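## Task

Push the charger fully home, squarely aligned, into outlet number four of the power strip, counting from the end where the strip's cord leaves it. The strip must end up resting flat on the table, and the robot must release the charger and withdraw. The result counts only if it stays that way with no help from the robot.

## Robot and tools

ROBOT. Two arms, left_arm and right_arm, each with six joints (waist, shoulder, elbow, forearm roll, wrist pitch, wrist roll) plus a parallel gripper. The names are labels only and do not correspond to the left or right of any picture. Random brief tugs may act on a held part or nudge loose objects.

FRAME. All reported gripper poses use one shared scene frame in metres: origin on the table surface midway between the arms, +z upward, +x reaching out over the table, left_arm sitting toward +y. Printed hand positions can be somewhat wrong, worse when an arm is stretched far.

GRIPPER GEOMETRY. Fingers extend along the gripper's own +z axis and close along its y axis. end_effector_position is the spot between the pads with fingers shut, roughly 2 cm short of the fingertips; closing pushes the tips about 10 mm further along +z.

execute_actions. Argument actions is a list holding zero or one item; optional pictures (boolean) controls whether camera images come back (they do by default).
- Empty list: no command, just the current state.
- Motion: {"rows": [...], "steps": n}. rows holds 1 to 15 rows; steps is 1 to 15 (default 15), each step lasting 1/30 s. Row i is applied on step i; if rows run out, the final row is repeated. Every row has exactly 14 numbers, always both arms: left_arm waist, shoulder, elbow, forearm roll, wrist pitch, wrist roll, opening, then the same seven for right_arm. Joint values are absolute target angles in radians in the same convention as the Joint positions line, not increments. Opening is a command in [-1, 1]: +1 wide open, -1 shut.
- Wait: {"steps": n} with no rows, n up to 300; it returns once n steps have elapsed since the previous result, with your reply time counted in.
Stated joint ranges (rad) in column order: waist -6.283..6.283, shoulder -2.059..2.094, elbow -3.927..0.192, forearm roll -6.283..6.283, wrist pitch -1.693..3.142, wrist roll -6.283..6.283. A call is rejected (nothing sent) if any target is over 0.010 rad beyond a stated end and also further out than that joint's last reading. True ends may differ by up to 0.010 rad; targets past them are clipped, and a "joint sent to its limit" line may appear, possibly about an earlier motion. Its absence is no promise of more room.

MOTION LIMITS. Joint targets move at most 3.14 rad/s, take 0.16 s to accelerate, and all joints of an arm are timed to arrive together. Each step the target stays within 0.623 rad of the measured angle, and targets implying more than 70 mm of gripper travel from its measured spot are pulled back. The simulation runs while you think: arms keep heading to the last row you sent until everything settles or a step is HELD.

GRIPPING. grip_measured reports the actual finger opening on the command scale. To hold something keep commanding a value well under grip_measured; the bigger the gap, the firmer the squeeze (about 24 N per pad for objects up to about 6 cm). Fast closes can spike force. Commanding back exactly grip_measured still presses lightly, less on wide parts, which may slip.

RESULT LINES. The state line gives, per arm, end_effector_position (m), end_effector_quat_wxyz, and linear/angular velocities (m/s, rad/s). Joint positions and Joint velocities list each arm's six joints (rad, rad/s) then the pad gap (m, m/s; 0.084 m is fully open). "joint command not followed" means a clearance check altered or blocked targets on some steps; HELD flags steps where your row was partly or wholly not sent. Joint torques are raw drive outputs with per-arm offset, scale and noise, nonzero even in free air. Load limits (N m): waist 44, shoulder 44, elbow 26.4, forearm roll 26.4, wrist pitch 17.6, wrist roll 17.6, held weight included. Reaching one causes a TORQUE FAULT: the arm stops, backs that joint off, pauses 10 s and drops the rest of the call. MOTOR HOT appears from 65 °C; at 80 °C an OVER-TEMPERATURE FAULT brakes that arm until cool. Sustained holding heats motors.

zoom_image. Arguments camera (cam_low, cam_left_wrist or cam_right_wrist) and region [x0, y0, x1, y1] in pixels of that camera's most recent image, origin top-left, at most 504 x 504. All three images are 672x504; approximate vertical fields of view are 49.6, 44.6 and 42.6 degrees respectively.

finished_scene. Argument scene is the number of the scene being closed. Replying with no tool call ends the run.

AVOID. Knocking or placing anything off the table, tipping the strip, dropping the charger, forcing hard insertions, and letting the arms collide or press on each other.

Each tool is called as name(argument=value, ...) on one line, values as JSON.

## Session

execute_actions(actions=[])

Scene clock: 0.00 s of 4500.00 s.
left_arm: end_effector_position=(+0.6560, +0.3222, +0.1462) grip_measured=+1.00 end_effector_quat_wxyz=(-0.051, +0.499, +0.845, -0.184) end_effector_velocity=(-0.000, +0.000, -0.000) end_effector_angular_velocity=(+0.000, +0.002, -0.000) | right_arm: end_effector_position=(+0.1085, +0.2705, +0.1974) grip_measured=+1.00 end_effector_quat_wxyz=(-0.393, +0.178, +0.900, +0.061) end_effector_velocity=(-0.001, +0.001, +0.000) end_effector_angular_velocity=(+0.001, -0.001, +0.001)
Joint positions: left_arm=[-0.103  1.054 -2.51  -0.28   1.721 -2.129  0.084] | right_arm=[ 1.039  0.933 -2.257  0.809  1.505 -1.809  0.084]
Joint velocities: left_arm=[ 0.     0.001  0.     0.001  0.001  0.    -0.   ] | right_arm=[ 0.002 -0.     0.    -0.    -0.002  0.    -0.   ]
Joint torques (N m, as the arm reports them, + toward a larger angle): no reading

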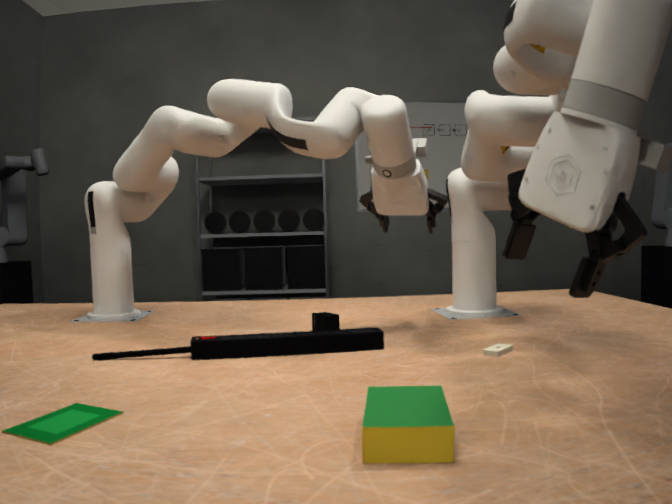

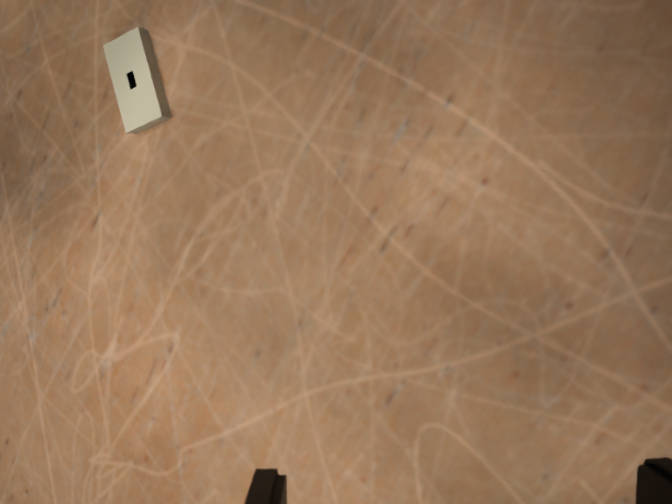

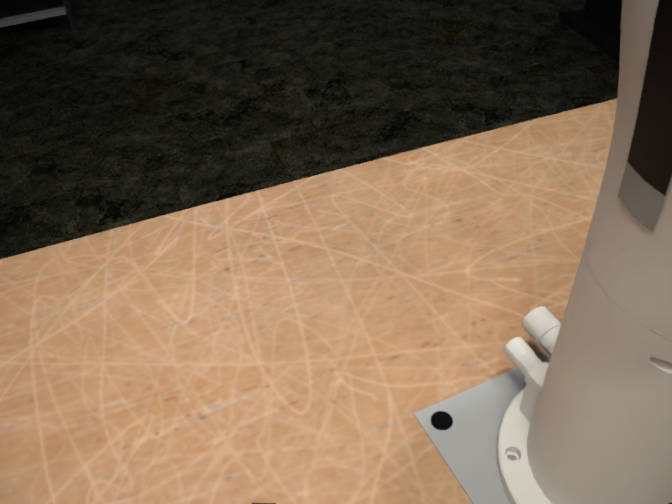

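execute_actions(actions=[{"rows":[[0.4,-0.4,-0.9,0,1.4,-2.129,1,0.8,0,-1.3,0,1.3,-0.7328,1]]}], pictures=false)

execute_actions(actions=[{"steps":40}])

Scene clock: 9.90 s of 4500.00 s.
left_arm: end_effector_position=(+0.6516, +0.4822, +0.2201) grip_measured=+1.00 end_effector_quat_wxyz=(-0.010, +0.408, +0.907, -0.106) end_effector_velocity=(-0.107, +0.326, +0.199) end_effector_angular_velocity=(+0.290, -0.237, +0.457) | right_arm: end_effector_position=(+0.2237, +0.1511, +0.2405) grip_measured=+1.00 end_effector_quat_wxyz=(-0.206, +0.416, +0.886, +0.009) end_effector_velocity=(+0.161, -0.337, +0.133) end_effector_angular_velocity=(-0.727, -0.579, -1.098)
Joint positions: left_arm=[ 0.104  0.75  -2.205 -0.165  1.589 -2.129  0.084] | right_arm=[ 0.914  0.526 -1.849  0.419  1.398 -1.4    0.084]
Joint velocities: left_arm=[ 0.44  -0.842  0.837  0.245 -0.279 -0.     0.   ] | right_arm=[-0.228 -1.066  1.067 -0.84  -0.198  1.091  0.   ]
Joint torques (N m, as the arm reports them, + toward a larger angle): left_arm=[  0.56 -37.97 -21.56   0.72  -1.45  -0.38] | right_arm=[  1.04 -27.96 -12.51  -0.12  -1.31   0.02]
Steps of this call (steps 1 to 90: nothing new was sent; then 6.40 s passed at rest; steps 91 to 105: all 15 steps of this action). Readings (joint positions):
91: left_arm=[-0.103 1.054 -2.510 -0.280 1.721 -2.129] | right_arm=[1.038 0.933 -2.257 0.808 1.505 -1.808]
92: left_arm=[-0.101 1.051 -2.505 -0.278 1.718 -2.129] | right_arm=[1.038 0.929 -2.252 0.804 1.503 -1.803]
94: left_arm=[-0.078 1.018 -2.465 -0.263 1.700 -2.129] | right_arm=[1.026 0.890 -2.205 0.761 1.489 -1.759]
98: left_arm=[-0.003 0.926 -2.382 -0.225 1.657 -2.129] | right_arm=[0.974 0.759 -2.083 0.634 1.450 -1.634]
105: the state above

Scene clock: 11.23 s of 4500.00 s.
left_arm: end_effector_position=(+0.3348, +0.5740, +0.2755) grip_measured=+1.00 end_effector_quat_wxyz=(-0.037, +0.276, +0.960, -0.033) end_effector_velocity=(-0.006, -0.001, -0.003) end_effector_angular_velocity=(+0.001, +0.004, +0.003) | right_arm: end_effector_position=(+0.2734, -0.0375, +0.2830) grip_measured=+1.00 end_effector_quat_wxyz=(-0.000, +0.707, +0.707, -0.000) end_effector_velocity=(+0.000, +0.000, +0.000) end_effector_angular_velocity=(+0.002, -0.001, +0.000)
Joint positions: left_arm=[ 0.399 -0.397 -0.903 -0.     1.4   -2.129  0.084] | right_arm=[ 0.8    0.    -1.3    0.     1.3   -0.733  0.084]
Joint velocities: left_arm=[ 0.003 -0.018  0.024  0.003 -0.003 -0.     0.   ] | right_arm=[ 0.    -0.001 -0.     0.    -0.002 -0.     0.   ]
Joint torques (N m, as the arm reports them, + toward a larger angle): left_arm=[  0.85 -11.98 -22.25   0.94  -1.3   -0.4 ] | right_arm=[ -0.16 -19.12 -13.38  -0.12  -1.66  -0.26]
Steps of this call (steps 1 to 40: the robot went on to your last target). Readings (joint positions):
1: left_arm=[0.119 0.721 -2.176 -0.157 1.580 -2.129] | right_arm=[0.906 0.490 -1.813 0.391 1.392 -1.362]
2: left_arm=[0.133 0.692 -2.147 -0.149 1.571 -2.129] | right_arm=[0.899 0.455 -1.777 0.363 1.385 -1.323]
4: left_arm=[0.161 0.630 -2.085 -0.134 1.553 -2.129] | right_arm=[0.884 0.388 -1.706 0.309 1.373 -1.239]
8: left_arm=[0.213 0.495 -1.950 -0.104 1.520 -2.129] | right_arm=[0.855 0.252 -1.563 0.201 1.347 -1.061]
40: the state above

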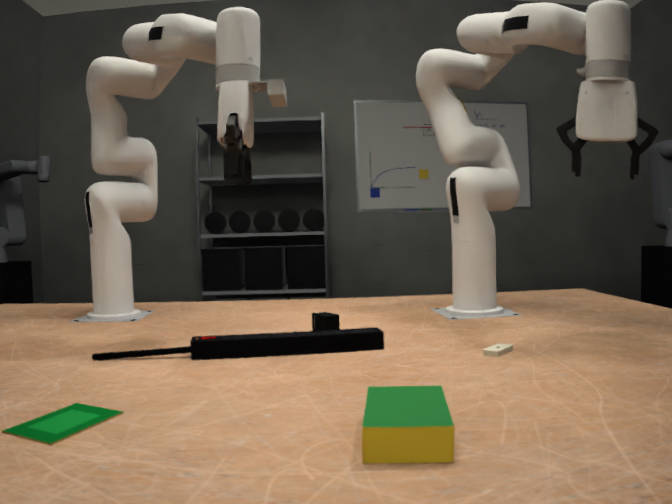

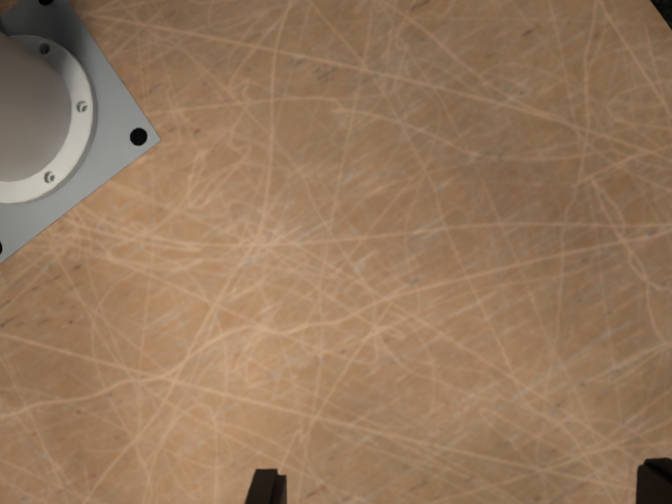

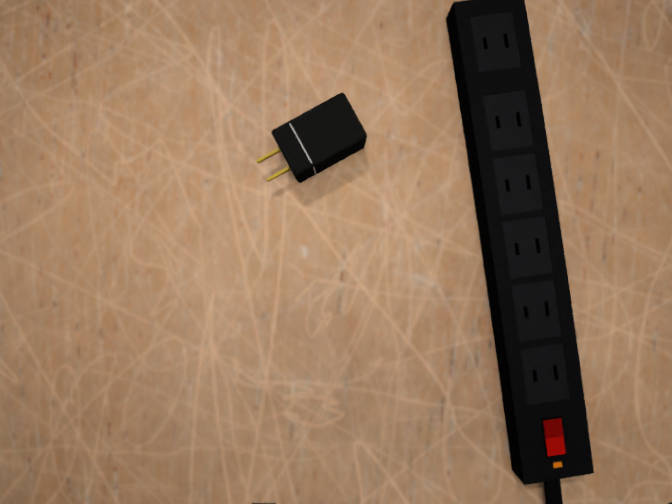

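execute_actions(actions=[{"rows":[[-0.6669,-0.3,-0.8249,-0.7526,1.1841,-3.76,0.3,0.1,-0.4,-0.8,0,1.3,-0.7328,1]]}], pictures=false)

execute_actions(actions=[{"steps":20}], pictures=false)

execute_actions(actions=[{"rows":[[-0.6669,0.1819,-0.8249,-0.7526,1.1841,-3.76,0.3,0.1,-0.4,-0.8,0,1.3,-0.7328,1]]}], pictures=false)

execute_actions(actions=[{"steps":20}])

Scene clock: 52.80 s of 4500.00 s.
left_arm: end_effector_position=(+0.3925, +0.4006, +0.2617) grip_measured=+0.29 end_effector_quat_wxyz=(+0.021, +0.227, +0.962, -0.153) end_effector_velocity=(+0.037, -0.416, -0.004) end_effector_angular_velocity=(-0.542, +0.150, +0.224) | right_arm: end_effector_position=(+0.3120, -0.2048, +0.2665) grip_measured=+1.00 end_effector_quat_wxyz=(-0.003, +0.820, +0.572, -0.025) end_effector_velocity=(+0.009, -0.393, -0.053) end_effector_angular_velocity=(-0.056, +0.107, -0.866)
Joint positions: left_arm=[ 0.069 -0.356 -0.867 -0.314  1.305 -2.46   0.056] | right_arm=[ 0.447 -0.205 -1.044 -0.     1.3   -0.733  0.084]
Joint velocities: left_arm=[-0.814  0.08   0.059 -0.629 -0.174 -0.811 -0.   ] | right_arm=[-0.866 -0.485  0.606  0.    -0.     0.     0.   ]
Joint torques (N m, as the arm reports them, + toward a larger angle): left_arm=[  0.78 -13.7  -22.06   0.46  -1.2   -0.28] | right_arm=[  0.77 -14.68 -13.07  -0.22  -1.55  -0.18]
Steps of this call (steps 1 to 30: the robot went on to your last target; steps 31 to 90: nothing new was sent; then 38.07 s passed at rest; steps 91 to 105: all 15 steps of this action). Readings (joint positions):
91: left_arm=[0.400 -0.400 -0.900 -0.000 1.400 -2.129] | right_arm=[0.800 -0.000 -1.300 0.000 1.300 -0.733]
92: left_arm=[0.396 -0.400 -0.900 -0.004 1.398 -2.134] | right_arm=[0.797 -0.003 -1.297 0.000 1.300 -0.733]
94: left_arm=[0.358 -0.394 -0.896 -0.045 1.384 -2.175] | right_arm=[0.759 -0.028 -1.264 0.001 1.299 -0.733]
98: left_arm=[0.251 -0.377 -0.883 -0.150 1.351 -2.279] | right_arm=[0.644 -0.096 -1.181 -0.000 1.300 -0.733]
105: the state above

Scene clock: 53.47 s of 4500.00 s.
left_arm: end_effector_position=(+0.3266, +0.1520, +0.2670) grip_measured=+0.29 end_effector_quat_wxyz=(-0.101, +0.050, +0.954, -0.277) end_effector_velocity=(-0.192, -0.291, +0.014) end_effector_angular_velocity=(+0.085, +1.112, +1.033) | right_arm: end_effector_position=(+0.2855, -0.3475, +0.2404) grip_measured=+1.00 end_effector_quat_wxyz=(-0.015, +0.905, +0.422, -0.048) end_effector_velocity=(-0.002, -0.006, -0.002) end_effector_angular_velocity=(-0.001, +0.005, -0.014)
Joint positions: left_arm=[-0.479 -0.314 -0.835 -0.645  1.214 -3.21   0.056] | right_arm=[ 0.102 -0.399 -0.801  0.     1.3   -0.733  0.084]
Joint velocities: left_arm=[-0.74   0.055  0.042 -0.425 -0.118 -1.857  0.   ] | right_arm=[-0.015 -0.006  0.01  -0.001  0.    -0.001  0.   ]
Joint torques (N m, as the arm reports them, + toward a larger angle): left_arm=[  1.19 -14.76 -22.2    0.33  -1.09  -0.67] | right_arm=[  0.29 -10.77 -13.01  -0.24  -1.43  -0.19]
Steps of this call (steps 1 to 20: the robot went on to your last target). Readings (joint positions):
1: left_arm=[0.042 -0.353 -0.865 -0.334 1.300 -2.488] | right_arm=[0.418 -0.222 -1.023 -0.000 1.300 -0.733]
2: left_arm=[0.014 -0.351 -0.863 -0.354 1.294 -2.515] | right_arm=[0.389 -0.238 -1.003 -0.000 1.300 -0.733]
4: left_arm=[-0.042 -0.346 -0.860 -0.392 1.284 -2.572] | right_arm=[0.329 -0.271 -0.961 -0.000 1.300 -0.733]
8: left_arm=[-0.157 -0.337 -0.853 -0.460 1.265 -2.689] | right_arm=[0.207 -0.340 -0.875 -0.000 1.300 -0.733]
20: the state above

Scene clock: 53.97 s of 4500.00 s.
left_arm: end_effector_position=(+0.2557, +0.1084, +0.1206) grip_measured=+0.29 end_effector_quat_wxyz=(-0.335, -0.188, +0.913, -0.138) end_effector_velocity=(-0.189, -0.004, -0.328) end_effector_angular_velocity=(+0.816, +1.051, +0.368) | right_arm: end_effector_position=(+0.2852, -0.3482, +0.2402) grip_measured=+1.00 end_effector_quat_wxyz=(-0.015, +0.906, +0.421, -0.048) end_effector_velocity=(-0.000, +0.001, -0.000) end_effector_angular_velocity=(+0.000, +0.000, +0.002)
Joint positions: left_arm=[-0.641  0.088 -0.826 -0.738  1.188 -3.688  0.056] | right_arm=[ 0.1   -0.4   -0.8    0.     1.3   -0.733  0.084]
Joint velocities: left_arm=[-0.251  0.91   0.024 -0.141 -0.038 -0.674  0.   ] | right_arm=[ 0.002 -0.     0.001  0.    -0.     0.    -0.   ]
Joint torques (N m, as the arm reports them, + toward a larger angle): left_arm=[  1.06 -24.06 -18.95   0.77  -0.4   -0.09] | right_arm=[ -0.16 -10.85 -13.14  -0.34  -1.57  -0.2 ]
Steps of this call (steps 1 to 15: all 15 steps of this action). Readings (joint positions):
1: left_arm=[-0.504 -0.312 -0.834 -0.659 1.210 -3.274] | right_arm=[0.102 -0.399 -0.801 0.000 1.300 -0.733]
2: left_arm=[-0.526 -0.309 -0.833 -0.671 1.207 -3.337] | right_arm=[0.101 -0.399 -0.801 0.000 1.300 -0.733]
4: left_arm=[-0.552 -0.276 -0.836 -0.685 1.203 -3.434] | right_arm=[0.101 -0.400 -0.800 0.000 1.300 -0.733]
8: left_arm=[-0.580 -0.135 -0.828 -0.702 1.198 -3.519] | right_arm=[0.100 -0.400 -0.800 0.000 1.300 -0.733]
15: the state above

Scene clock: 54.63 s of 4500.00 s.
left_arm: end_effector_position=(+0.2358, +0.1085, +0.0881) grip_measured=+0.29 end_effector_quat_wxyz=(-0.371, -0.227, +0.896, -0.094) end_effector_velocity=(-0.001, +0.001, -0.002) end_effector_angular_velocity=(+0.003, +0.005, -0.001) | right_arm: end_effector_position=(+0.2852, -0.3482, +0.2402) grip_measured=+1.00 end_effector_quat_wxyz=(-0.015, +0.906, +0.421, -0.048) end_effector_velocity=(-0.000, +0.000, -0.000) end_effector_angular_velocity=(-0.000, +0.001, +0.000)
Joint positions: left_arm=[-0.667  0.181 -0.825 -0.753  1.184 -3.76   0.056] | right_arm=[ 0.1   -0.4   -0.8   -0.     1.3   -0.733  0.084]
Joint velocities: left_arm=[-0.001  0.004  0.001  0.     0.    -0.     0.   ] | right_arm=[ 0.  0. -0.  0.  0. -0.  0.]
Joint torques (N m, as the arm reports them, + toward a larger angle): left_arm=[  1.   -21.87 -17.23   0.32  -0.33  -0.38] | right_arm=[ -0.17 -10.98 -13.05  -0.25  -1.58  -0.18]
Steps of this call (steps 1 to 20: the robot went on to your last target). Readings (joint positions):
1: left_arm=[-0.649 0.117 -0.825 -0.742 1.187 -3.709] | right_arm=[0.100 -0.400 -0.800 0.000 1.300 -0.733]
2: left_arm=[-0.655 0.140 -0.823 -0.745 1.186 -3.725] | right_arm=[0.100 -0.400 -0.800 0.000 1.300 -0.733]
4: left_arm=[-0.662 0.166 -0.822 -0.749 1.185 -3.745] | right_arm=[0.100 -0.400 -0.800 0.000 1.300 -0.733]
8: left_arm=[-0.666 0.177 -0.826 -0.752 1.184 -3.757] | right_arm=[0.100 -0.400 -0.800 0.000 1.300 -0.733]
20: the state above

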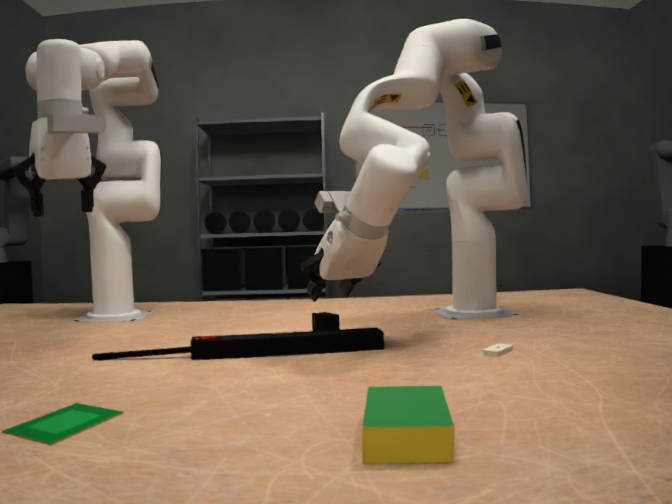

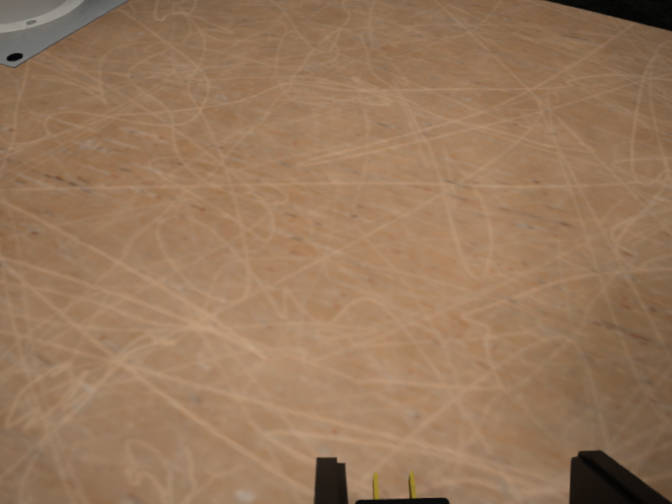

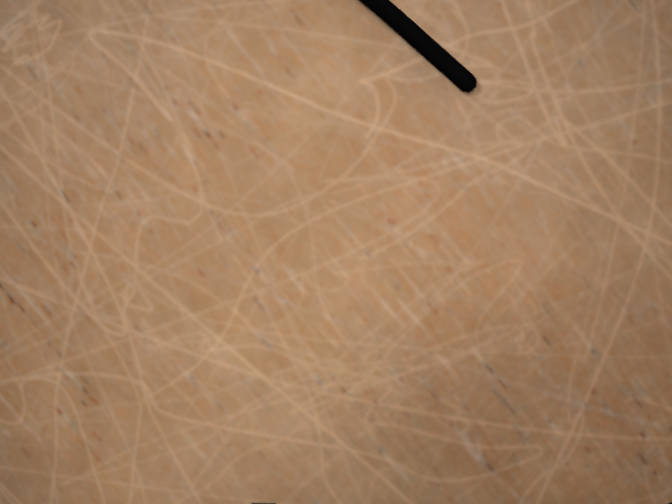

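execute_actions(actions=[{"rows":[[-0.6762,0.2032,-0.858,-0.7544,1.1889,-3.7733,0.5,0.1,-0.4,-0.8,0,1.3,-0.7328,1],[-0.6762,0.2032,-0.858,-0.7544,1.1889,-3.7733,0.5,0.1,-0.4,-0.8,0,1.3,-0.7328,1],[-0.6762,0.2032,-0.858,-0.7544,1.1889,-3.7733,0.5,0.1,-0.4,-0.8,0,1.3,-0.7328,1],[-0.684,0.28,-0.862,-0.784,1.134,-3.72,0.5,0.1,-0.4,-0.8,0,1.3,-0.7328,1],[-0.684,0.28,-0.862,-0.784,1.134,-3.72,0.5,0.1,-0.4,-0.8,0,1.3,-0.7328,1],[-0.684,0.28,-0.862,-0.784,1.134,-3.72,0.5,0.1,-0.4,-0.8,0,1.3,-0.7328,1],[-0.684,0.28,-0.862,-0.784,1.134,-3.72,0.5,0.1,-0.4,-0.8,0,1.3,-0.7328,1],[-0.6906,0.3455,-0.866,-0.808,1.089,-3.676,0.5,0.1,-0.4,-0.8,0,1.3,-0.7328,1]]}], pictures=false)

execute_actions(actions=[{"steps":12}])

Scene clock: 73.43 s of 4500.00 s.
left_arm: end_effector_position=(+0.2387, +0.1007, +0.0358) grip_measured=+0.49 end_effector_quat_wxyz=(-0.373, -0.228, +0.895, -0.092) end_effector_velocity=(+0.015, -0.009, -0.024) end_effector_angular_velocity=(-0.028, -0.048, +0.003) | right_arm: end_effector_position=(+0.2852, -0.3483, +0.2402) grip_measured=+1.00 end_effector_quat_wxyz=(-0.015, +0.906, +0.421, -0.048) end_effector_velocity=(-0.001, -0.000, -0.001) end_effector_angular_velocity=(-0.000, +0.003, +0.001)
Joint positions: left_arm=[-0.69   0.34  -0.863 -0.805  1.095 -3.682  0.065] | right_arm=[ 0.1   -0.4   -0.8    0.     1.3   -0.733  0.084]
Joint velocities: left_arm=[-0.008  0.074 -0.035 -0.039 -0.073  0.068  0.   ] | right_arm=[ 0.     0.001  0.    -0.     0.002 -0.    -0.   ]
Joint torques (N m, as the arm reports them, + toward a larger angle): left_arm=[  0.77 -27.19 -17.09   0.75  -0.2   -0.38] | right_arm=[  0.05 -10.93 -13.02  -0.36  -1.46  -0.16]
Steps of this call (steps 1 to 15: the robot went on to your last target; steps 16 to 90: nothing new was sent; then 15.30 s passed at rest; steps 91 to 105: all 15 steps of this action). Readings (joint positions):
91: left_arm=[-0.667 0.182 -0.825 -0.753 1.184 -3.760] | right_arm=[0.100 -0.400 -0.800 0.000 1.300 -0.733]
92: left_arm=[-0.668 0.184 -0.828 -0.753 1.185 -3.762] | right_arm=[0.100 -0.400 -0.800 0.000 1.300 -0.733]
94: left_arm=[-0.672 0.193 -0.842 -0.754 1.186 -3.767] | right_arm=[0.100 -0.400 -0.800 -0.000 1.300 -0.733]
98: left_arm=[-0.680 0.250 -0.859 -0.773 1.153 -3.738] | right_arm=[0.100 -0.400 -0.800 0.000 1.300 -0.733]
105: the state above

Scene clock: 73.83 s of 4500.00 s.
left_arm: end_effector_position=(+0.2402, +0.0998, +0.0341) grip_measured=+0.49 end_effector_quat_wxyz=(-0.371, -0.227, +0.895, -0.094) end_effector_velocity=(-0.000, +0.000, -0.001) end_effector_angular_velocity=(+0.001, +0.001, +0.001) | right_arm: end_effector_position=(+0.2852, -0.3483, +0.2402) grip_measured=+1.00 end_effector_quat_wxyz=(-0.015, +0.906, +0.421, -0.048) end_effector_velocity=(+0.000, -0.000, +0.001) end_effector_angular_velocity=(-0.000, -0.001, -0.001)
Joint positions: left_arm=[-0.691  0.345 -0.866 -0.808  1.089 -3.676  0.065] | right_arm=[ 0.1   -0.4   -0.8   -0.     1.3   -0.733  0.084]
Joint velocities: left_arm=[ 0.     0.002  0.    -0.    -0.001  0.001 -0.   ] | right_arm=[-0.001 -0.001 -0.001 -0.     0.001  0.    -0.   ]
Joint torques (N m, as the arm reports them, + toward a larger angle): left_arm=[  1.01 -24.17 -15.57   0.66  -0.3   -0.31] | right_arm=[ -0.12 -10.96 -13.07  -0.31  -1.53  -0.2 ]
Steps of this call (steps 1 to 12: the robot went on to your last target). Readings (joint positions):
1: left_arm=[-0.690 0.342 -0.864 -0.806 1.093 -3.680] | right_arm=[0.100 -0.400 -0.800 -0.000 1.300 -0.733]
2: left_arm=[-0.690 0.342 -0.865 -0.807 1.092 -3.678] | right_arm=[0.100 -0.400 -0.800 0.000 1.300 -0.733]
4: left_arm=[-0.690 0.343 -0.867 -0.807 1.090 -3.677] | right_arm=[0.100 -0.400 -0.800 0.000 1.300 -0.733]
8: left_arm=[-0.690 0.344 -0.866 -0.808 1.089 -3.676] | right_arm=[0.100 -0.400 -0.800 -0.000 1.300 -0.733]
12: the state above

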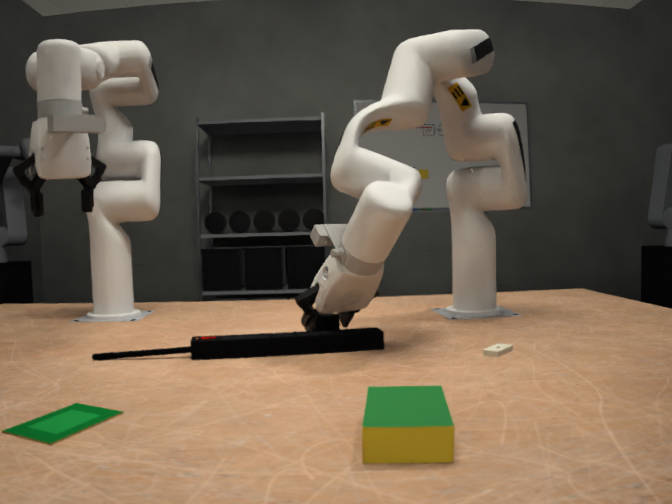

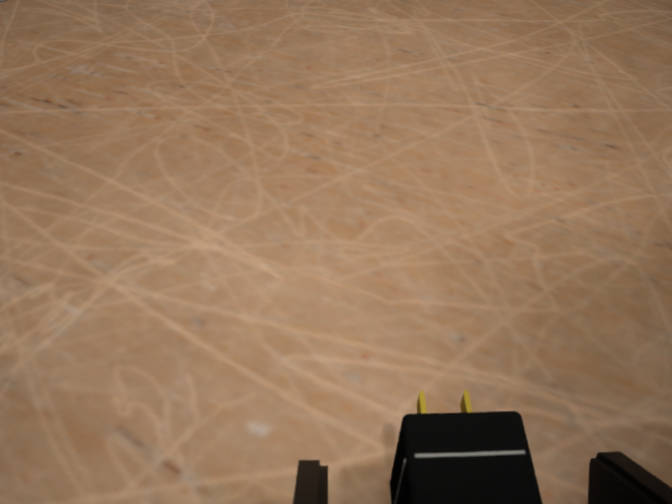

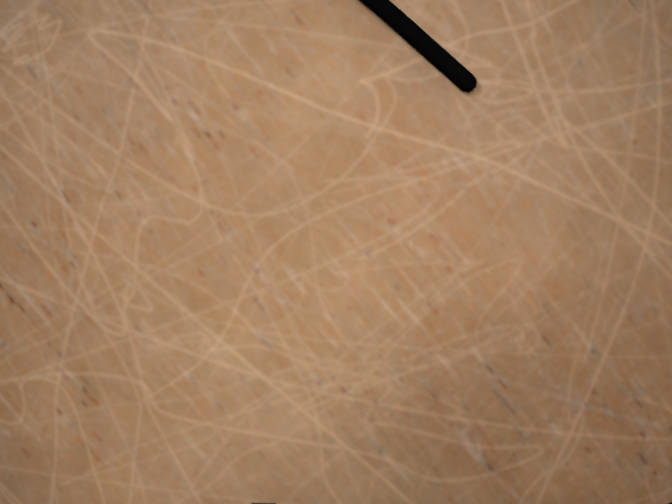

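execute_actions(actions=[{"rows":[[-0.6924,0.3648,-0.8694,-0.8157,1.076,-3.6627,0.4,0.1,-0.4,-0.8,0,1.3,-0.7328,1],[-0.6924,0.3648,-0.8694,-0.8157,1.076,-3.6627,0.3,0.1,-0.4,-0.8,0,1.3,-0.7328,1],[-0.6924,0.3648,-0.8694,-0.8157,1.076,-3.6627,0.2,0.1,-0.4,-0.8,0,1.3,-0.7328,1],[-0.6924,0.3648,-0.8694,-0.8157,1.076,-3.6627,0.1,0.1,-0.4,-0.8,0,1.3,-0.7328,1],[-0.6924,0.3648,-0.8694,-0.8157,1.076,-3.6627,0,0.1,-0.4,-0.8,0,1.3,-0.7328,1],[-0.6924,0.3648,-0.8694,-0.8157,1.076,-3.6627,-0.1,0.1,-0.4,-0.8,0,1.3,-0.7328,1]]}])

Scene clock: 85.13 s of 4500.00 s.
left_arm: end_effector_position=(+0.2405, +0.0997, +0.0270) grip_measured=-0.11 end_effector_quat_wxyz=(-0.371, -0.227, +0.896, -0.094) end_effector_velocity=(-0.000, +0.000, -0.001) end_effector_angular_velocity=(+0.000, -0.000, +0.000) | right_arm: end_effector_position=(+0.2852, -0.3483, +0.2402) grip_measured=+1.00 end_effector_quat_wxyz=(-0.015, +0.906, +0.421, -0.048) end_effector_velocity=(-0.000, -0.000, +0.000) end_effector_angular_velocity=(+0.000, -0.001, -0.000)
Joint positions: left_arm=[-0.692  0.365 -0.869 -0.816  1.076 -3.663  0.039] | right_arm=[ 0.1   -0.4   -0.8   -0.     1.3   -0.733  0.084]
Joint velocities: left_arm=[-0.     0.001  0.001 -0.    -0.001  0.001 -0.   ] | right_arm=[-0.    -0.001 -0.     0.     0.001  0.    -0.   ]
Joint torques (N m, as the arm reports them, + toward a larger angle): left_arm=[  1.06 -24.24 -15.33   0.61  -0.27  -0.38] | right_arm=[  0.06 -10.94 -13.12  -0.28  -1.58  -0.29]
Steps of this call (steps 1 to 15: the robot went on to your last target; steps 16 to 90: nothing new was sent; then 7.80 s passed at rest; steps 91 to 105: all 15 steps of this action). Readings (joint positions):
91: left_arm=[-0.691 0.346 -0.866 -0.808 1.089 -3.676] | right_arm=[0.100 -0.400 -0.800 -0.000 1.300 -0.733]
92: left_arm=[-0.691 0.348 -0.867 -0.809 1.087 -3.674] | right_arm=[0.100 -0.400 -0.800 0.000 1.300 -0.733]
94: left_arm=[-0.692 0.356 -0.868 -0.812 1.082 -3.669] | right_arm=[0.100 -0.400 -0.800 -0.000 1.300 -0.733]
98: left_arm=[-0.692 0.364 -0.869 -0.815 1.077 -3.664] | right_arm=[0.100 -0.400 -0.800 0.000 1.300 -0.733]
105: the state above

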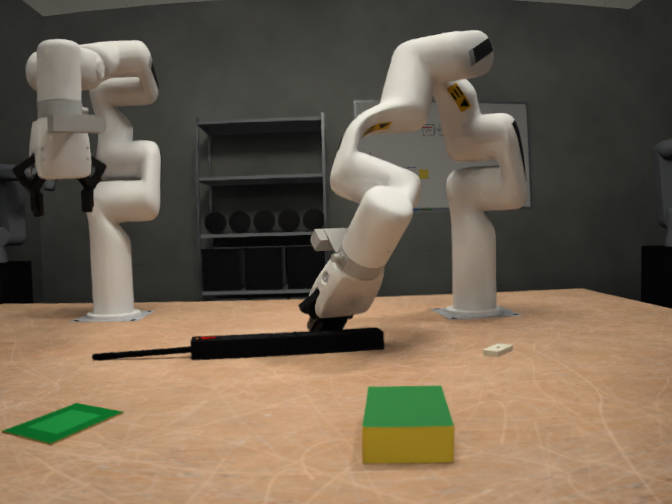

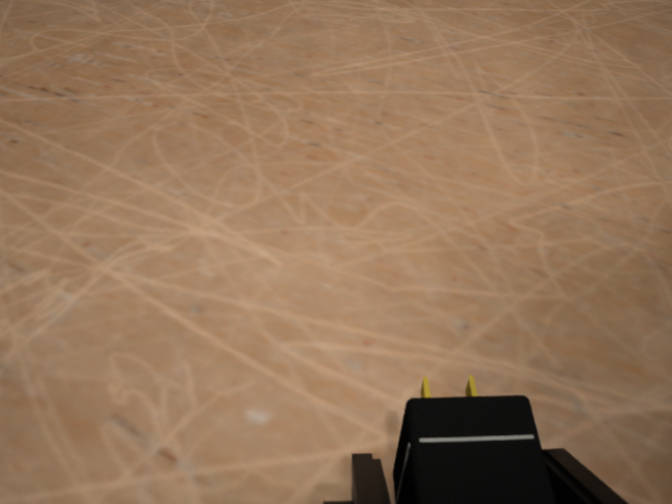

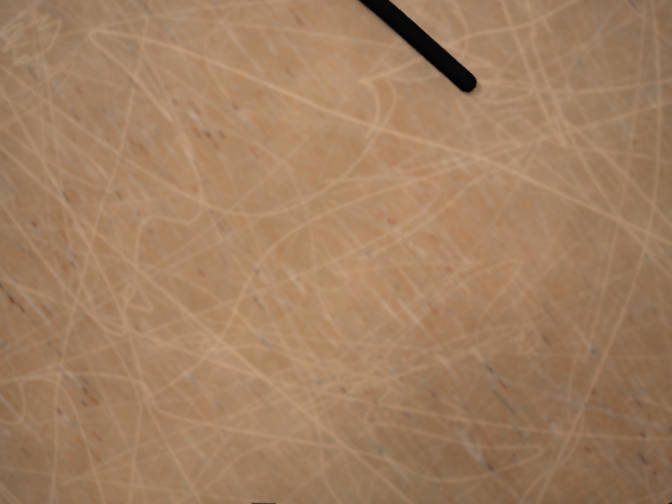

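execute_actions(actions=[{"rows":[[-0.6929,0.3702,-0.8703,-0.8179,1.0722,-3.6589,-0.1,0.1,-0.4,-0.8,0,1.3,-0.7328,1],[-0.6929,0.3702,-0.8703,-0.8179,1.0722,-3.6589,-0.15,0.1,-0.4,-0.8,0,1.3,-0.7328,1],[-0.6929,0.3702,-0.8703,-0.8179,1.0722,-3.6589,-0.15,0.1,-0.4,-0.8,0,1.3,-0.7328,1],[-0.6929,0.3702,-0.8703,-0.8179,1.0722,-3.6589,-0.2,0.1,-0.4,-0.8,0,1.3,-0.7328,1],[-0.6929,0.3702,-0.8703,-0.8179,1.0722,-3.6589,-0.25,0.1,-0.4,-0.8,0,1.3,-0.7328,1],[-0.6929,0.3702,-0.8703,-0.8179,1.0722,-3.6589,-0.3,0.1,-0.4,-0.8,0,1.3,-0.7328,1],[-0.6929,0.3702,-0.8703,-0.8179,1.0722,-3.6589,-0.35,0.1,-0.4,-0.8,0,1.3,-0.7328,1],[-0.6929,0.3702,-0.8703,-0.8179,1.0722,-3.6589,-0.4,0.1,-0.4,-0.8,0,1.3,-0.7328,1],[-0.6929,0.3702,-0.8703,-0.8179,1.0722,-3.6589,-0.5,0.1,-0.4,-0.8,0,1.3,-0.7328,1],[-0.6929,0.3702,-0.8703,-0.8179,1.0722,-3.6589,-0.7,0.1,-0.4,-0.8,0,1.3,-0.7328,1],[-0.6929,0.3702,-0.8703,-0.8179,1.0722,-3.6589,-1,0.1,-0.4,-0.8,0,1.3,-0.7328,1]]}])

execute_actions(actions=[{"rows":[[-0.6929,0.0,-0.8,-0.8179,1.0722,-3.6589,-1,0.1,-0.4,-0.8,0,1.3,-0.7328,1]],"steps":12}], pictures=false)

execute_actions(actions=[{"rows":[[-0.7826,-0.05,-0.7,-1.6548,0.4727,-0.9424,-1,0.1,-0.4,-0.8,0,1.3,-0.7328,1]]}], pictures=false)

execute_actions(actions=[{"steps":15}], pictures=false)

execute_actions(actions=[{"rows":[[-0.7826,0.0213,-0.6328,-1.6548,0.4727,-0.9424,-1,0.1,-0.4,-0.8,0,1.3,-0.7328,1]]}], pictures=false)

execute_actions(actions=[{"steps":20}])

Scene clock: 112.10 s of 4500.00 s.
left_arm: end_effector_position=(+0.2409, +0.0993, +0.0254) grip_measured=-0.33 end_effector_quat_wxyz=(-0.370, -0.227, +0.896, -0.095) end_effector_velocity=(-0.000, +0.000, -0.000) end_effector_angular_velocity=(+0.001, +0.000, +0.000) | right_arm: end_effector_position=(+0.2852, -0.3483, +0.2402) grip_measured=+1.00 end_effector_quat_wxyz=(-0.015, +0.906, +0.421, -0.048) end_effector_velocity=(-0.000, +0.000, -0.001) end_effector_angular_velocity=(+0.000, +0.001, +0.000)
Joint positions: left_arm=[-0.693  0.369 -0.871 -0.818  1.073 -3.659  0.03 ] | right_arm=[ 0.1   -0.4   -0.8    0.     1.3   -0.733  0.084]
Joint velocities: left_arm=[-0.     0.001 -0.     0.    -0.001 -0.     0.   ] | right_arm=[-0.     0.001  0.001  0.    -0.001 -0.    -0.   ]
Joint torques (N m, as the arm reports them, + toward a larger angle): left_arm=[  0.84 -21.06 -13.14   1.01  -0.85  -0.44] | right_arm=[  0.14 -10.79 -13.07  -0.19  -1.59  -0.1 ]
Steps of this call (steps 1 to 15: the robot went on to your last target; steps 16 to 90: nothing new was sent; then 23.47 s passed at rest; steps 91 to 105: all 15 steps of this action). Readings (joint positions):
91: left_arm=[-0.692 0.365 -0.869 -0.816 1.076 -3.663] | right_arm=[0.100 -0.400 -0.800 -0.000 1.300 -0.733]
92: left_arm=[-0.692 0.366 -0.870 -0.816 1.075 -3.662] | right_arm=[0.100 -0.400 -0.800 -0.000 1.300 -0.733]
94: left_arm=[-0.693 0.368 -0.870 -0.817 1.074 -3.661] | right_arm=[0.100 -0.400 -0.800 -0.000 1.300 -0.733]
98: left_arm=[-0.693 0.369 -0.871 -0.818 1.073 -3.659] | right_arm=[0.100 -0.400 -0.800 0.000 1.300 -0.733]
105: the state above

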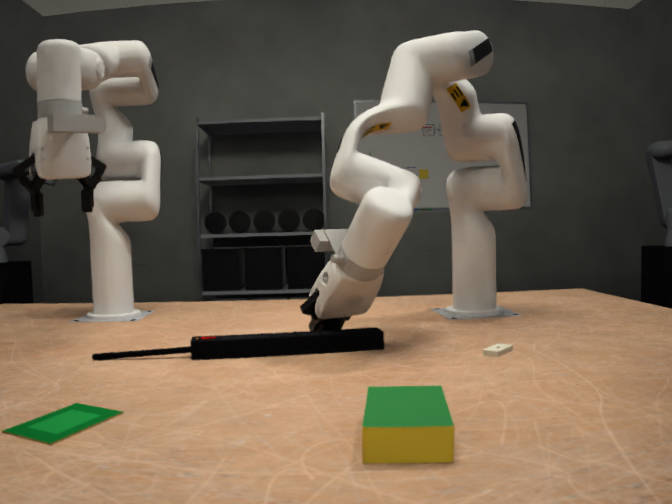

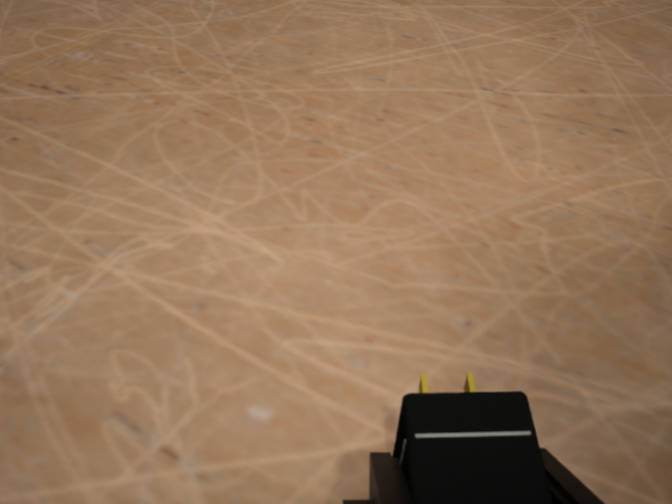

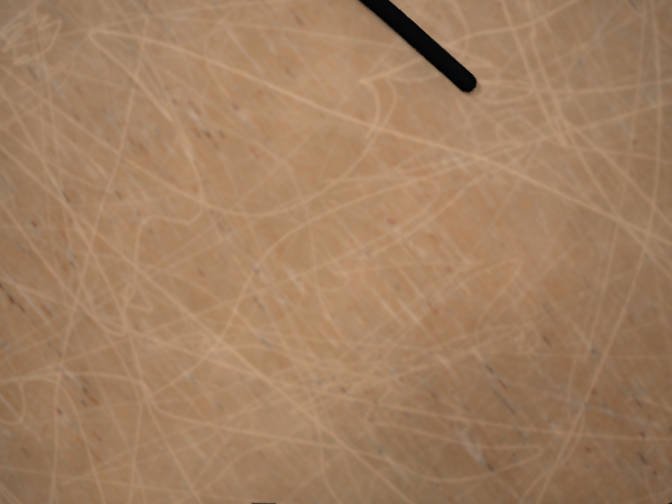

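Scene clock: 112.50 s of 4500.00 s.
left_arm: end_effector_position=(+0.2683, +0.0791, +0.1345) grip_measured=-0.33 end_effector_quat_wxyz=(-0.289, -0.185, +0.920, -0.189) end_effector_velocity=(+0.036, -0.027, +0.215) end_effector_angular_velocity=(-0.314, -0.419, +0.001) | right_arm: end_effector_position=(+0.2852, -0.3483, +0.2402) grip_measured=+1.00 end_effector_quat_wxyz=(-0.015, +0.906, +0.421, -0.048) end_effector_velocity=(-0.000, +0.000, -0.000) end_effector_angular_velocity=(+0.000, +0.000, +0.000)
Joint positions: left_arm=[-0.693  0.042 -0.811 -0.818  1.072 -3.659  0.03 ] | right_arm=[ 0.1   -0.4   -0.8    0.     1.3   -0.733  0.084]
Joint velocities: left_arm=[-0.    -0.611  0.087 -0.003  0.002  0.    -0.   ] | right_arm=[ 0.001 -0.     0.001  0.    -0.     0.     0.   ]
Joint torques (N m, as the arm reports them, + toward a larger angle): left_arm=[  0.79  -7.13 -15.94   0.5   -0.64  -0.42] | right_arm=[  0.15 -10.85 -13.07  -0.35  -1.45  -0.16]
Steps of this call (steps 1 to 12: all 12 steps of this action). Readings (joint positions):
1: left_arm=[-0.693 0.369 -0.871 -0.818 1.073 -3.659] | right_arm=[0.100 -0.400 -0.800 0.000 1.300 -0.733]
2: left_arm=[-0.693 0.366 -0.869 -0.818 1.072 -3.659] | right_arm=[0.100 -0.400 -0.800 0.000 1.300 -0.733]
4: left_arm=[-0.693 0.328 -0.855 -0.817 1.072 -3.659] | right_arm=[0.100 -0.400 -0.800 0.000 1.300 -0.733]
8: left_arm=[-0.693 0.169 -0.834 -0.818 1.071 -3.659] | right_arm=[0.100 -0.400 -0.800 0.000 1.300 -0.733]
12: the state above

Scene clock: 113.00 s of 4500.00 s.
left_arm: end_effector_position=(+0.3719, +0.0485, +0.1687) grip_measured=-0.33 end_effector_quat_wxyz=(+0.032, -0.089, +0.900, -0.426) end_effector_velocity=(+0.054, +0.034, +0.001) end_effector_angular_velocity=(+0.219, -1.918, -1.059) | right_arm: end_effector_position=(+0.2852, -0.3483, +0.2402) grip_measured=+1.00 end_effector_quat_wxyz=(-0.015, +0.906, +0.421, -0.048) end_effector_velocity=(+0.000, -0.000, +0.000) end_effector_angular_velocity=(+0.000, -0.001, -0.002)
Joint positions: left_arm=[-0.778 -0.047 -0.704 -1.591  0.503 -2.675  0.03 ] | right_arm=[ 0.1   -0.4   -0.8   -0.     1.3   -0.733  0.084]
Joint velocities: left_arm=[-0.049 -0.03   0.055 -0.692 -0.334  2.749 -0.   ] | right_arm=[-0.002  0.    -0.     0.    -0.001  0.     0.   ]
Joint torques (N m, as the arm reports them, + toward a larger angle): left_arm=[  1.03 -19.08 -21.52   2.48  -0.18  -0.56] | right_arm=[  0.   -10.98 -13.03  -0.2   -1.56  -0.15]
Steps of this call (steps 1 to 15: all 15 steps of this action). Readings (joint positions):
1: left_arm=[-0.693 0.026 -0.808 -0.818 1.072 -3.659] | right_arm=[0.100 -0.400 -0.800 0.000 1.300 -0.733]
2: left_arm=[-0.693 0.015 -0.805 -0.823 1.067 -3.654] | right_arm=[0.100 -0.400 -0.800 0.000 1.300 -0.733]
4: left_arm=[-0.700 0.003 -0.793 -0.869 1.022 -3.607] | right_arm=[0.100 -0.400 -0.800 0.000 1.300 -0.733]
8: left_arm=[-0.739 -0.022 -0.749 -1.155 0.769 -3.321] | right_arm=[0.100 -0.400 -0.800 -0.000 1.300 -0.733]
15: the state above

Scene clock: 113.50 s of 4500.00 s.
left_arm: end_effector_position=(+0.3769, +0.0515, +0.1695) grip_measured=-0.33 end_effector_quat_wxyz=(+0.303, +0.475, +0.766, -0.309) end_effector_velocity=(+0.000, -0.000, +0.000) end_effector_angular_velocity=(+0.448, -1.995, -1.637) | right_arm: end_effector_position=(+0.2852, -0.3483, +0.2402) grip_measured=+1.00 end_effector_quat_wxyz=(-0.015, +0.906, +0.421, -0.048) end_effector_velocity=(+0.000, +0.001, +0.000) end_effector_angular_velocity=(+0.000, -0.001, +0.001)
Joint positions: left_arm=[-0.783 -0.05  -0.7   -1.654  0.473 -1.296  0.03 ] | right_arm=[ 0.1   -0.4   -0.8    0.     1.3   -0.733  0.084]
Joint velocities: left_arm=[-0.001 -0.001  0.    -0.004 -0.001  2.621 -0.   ] | right_arm=[ 0.002  0.    -0.001  0.    -0.001  0.    -0.   ]
Joint torques (N m, as the arm reports them, + toward a larger angle): left_arm=[  0.91 -19.33 -20.08   1.16  -0.56  -0.66] | right_arm=[  0.13 -10.74 -13.04  -0.25  -1.48  -0.21]
Steps of this call (steps 1 to 15: the robot went on to your last target). Readings (joint positions):
1: left_arm=[-0.779 -0.047 -0.702 -1.610 0.493 -2.583] | right_arm=[0.100 -0.400 -0.800 -0.000 1.300 -0.733]
2: left_arm=[-0.780 -0.048 -0.702 -1.624 0.487 -2.491] | right_arm=[0.100 -0.400 -0.800 0.000 1.300 -0.733]
4: left_arm=[-0.782 -0.049 -0.701 -1.640 0.479 -2.306] | right_arm=[0.100 -0.400 -0.800 0.000 1.300 -0.733]
8: left_arm=[-0.782 -0.050 -0.700 -1.651 0.474 -1.938] | right_arm=[0.100 -0.400 -0.800 0.000 1.300 -0.733]
15: the state above

Scene clock: 114.00 s of 4500.00 s.
left_arm: end_effector_position=(+0.3499, +0.0756, +0.1063) grip_measured=-0.33 end_effector_quat_wxyz=(+0.291, +0.604, +0.699, -0.250) end_effector_velocity=(-0.005, +0.005, -0.009) end_effector_angular_velocity=(+0.015, +0.007, -0.007) | right_arm: end_effector_position=(+0.2852, -0.3483, +0.2402) grip_measured=+1.00 end_effector_quat_wxyz=(-0.015, +0.906, +0.421, -0.048) end_effector_velocity=(+0.000, +0.000, +0.000) end_effector_angular_velocity=(+0.000, -0.002, +0.001)
Joint positions: left_arm=[-0.783  0.02  -0.635 -1.655  0.473 -0.944  0.03 ] | right_arm=[ 0.1   -0.4   -0.8    0.     1.3   -0.733  0.084]
Joint velocities: left_arm=[ 0.001  0.007  0.014 -0.001 -0.001  0.012 -0.   ] | right_arm=[ 0.001 -0.001  0.     0.    -0.     0.     0.   ]
Joint torques (N m, as the arm reports them, + toward a larger angle): left_arm=[  1.   -19.12 -18.22   1.13  -0.47  -0.37] | right_arm=[ -0.02 -10.93 -13.03  -0.23  -1.47  -0.22]
Steps of this call (steps 1 to 15: all 15 steps of this action). Readings (joint positions):
1: left_arm=[-0.783 -0.050 -0.700 -1.654 0.473 -1.212] | right_arm=[0.100 -0.400 -0.800 -0.000 1.300 -0.733]
2: left_arm=[-0.783 -0.049 -0.700 -1.655 0.473 -1.138] | right_arm=[0.100 -0.400 -0.800 0.000 1.300 -0.733]
4: left_arm=[-0.783 -0.033 -0.687 -1.654 0.473 -1.031] | right_arm=[0.100 -0.400 -0.800 0.000 1.300 -0.733]
8: left_arm=[-0.783 0.017 -0.633 -1.655 0.473 -0.959] | right_arm=[0.100 -0.400 -0.800 -0.000 1.300 -0.733]
15: the state above

Scene clock: 114.67 s of 4500.00 s.
left_arm: end_effector_position=(+0.3492, +0.0762, +0.1050) grip_measured=-0.33 end_effector_quat_wxyz=(+0.290, +0.604, +0.699, -0.250) end_effector_velocity=(+0.000, +0.000, +0.000) end_effector_angular_velocity=(-0.001, +0.000, +0.001) | right_arm: end_effector_position=(+0.2852, -0.3483, +0.2402) grip_measured=+1.00 end_effector_quat_wxyz=(-0.015, +0.906, +0.421, -0.048) end_effector_velocity=(-0.000, -0.000, -0.000) end_effector_angular_velocity=(-0.000, +0.001, +0.000)
Joint positions: left_arm=[-0.783  0.021 -0.633 -1.655  0.473 -0.942  0.03 ] | right_arm=[ 0.1   -0.4   -0.8   -0.     1.3   -0.733  0.084]
Joint velocities: left_arm=[ 0.001 -0.     0.    -0.     0.001  0.    -0.   ] | right_arm=[-0.     0.     0.001  0.    -0.001 -0.    -0.   ]
Joint torques (N m, as the arm reports them, + toward a larger angle): left_arm=[  1.09 -19.15 -18.15   1.47  -0.55  -0.4 ] | right_arm=[ -0.11 -11.01 -13.07  -0.25  -1.49  -0.21]
Steps of this call (steps 1 to 15: the robot went on to your last target; steps 16 to 20: nothing new was sent). Readings (joint positions):
1: left_arm=[-0.783 0.020 -0.634 -1.655 0.473 -0.943] | right_arm=[0.100 -0.400 -0.800 0.000 1.300 -0.733]
2: left_arm=[-0.783 0.021 -0.634 -1.655 0.473 -0.943] | right_arm=[0.100 -0.400 -0.800 0.000 1.300 -0.733]
4: left_arm=[-0.783 0.021 -0.633 -1.655 0.473 -0.943] | right_arm=[0.100 -0.400 -0.800 -0.000 1.300 -0.733]
8: left_arm=[-0.783 0.021 -0.633 -1.655 0.473 -0.943] | right_arm=[0.100 -0.400 -0.800 -0.000 1.300 -0.733]
20: the state above
All arms were judged still, so your last target was given up. Only a new action makes them travel on or press farther. Fingers that are still opening or closing keep moving.

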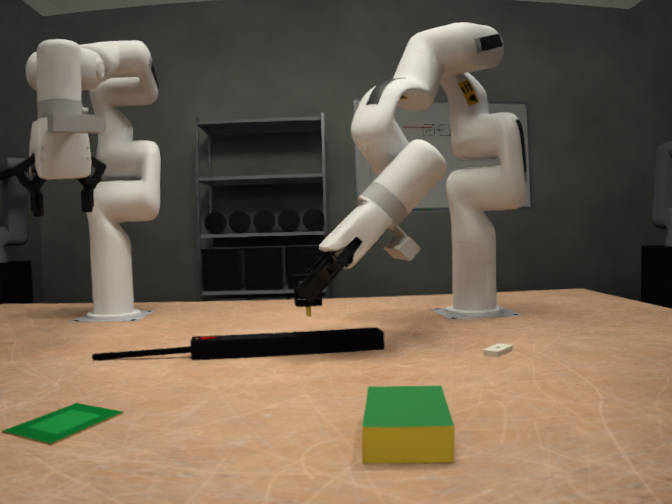

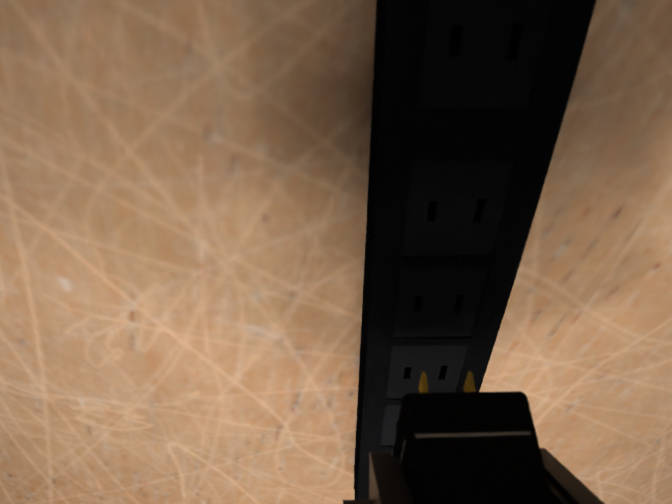

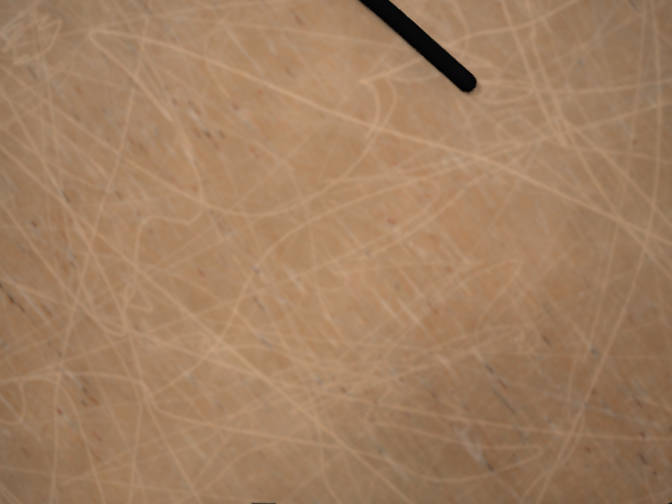

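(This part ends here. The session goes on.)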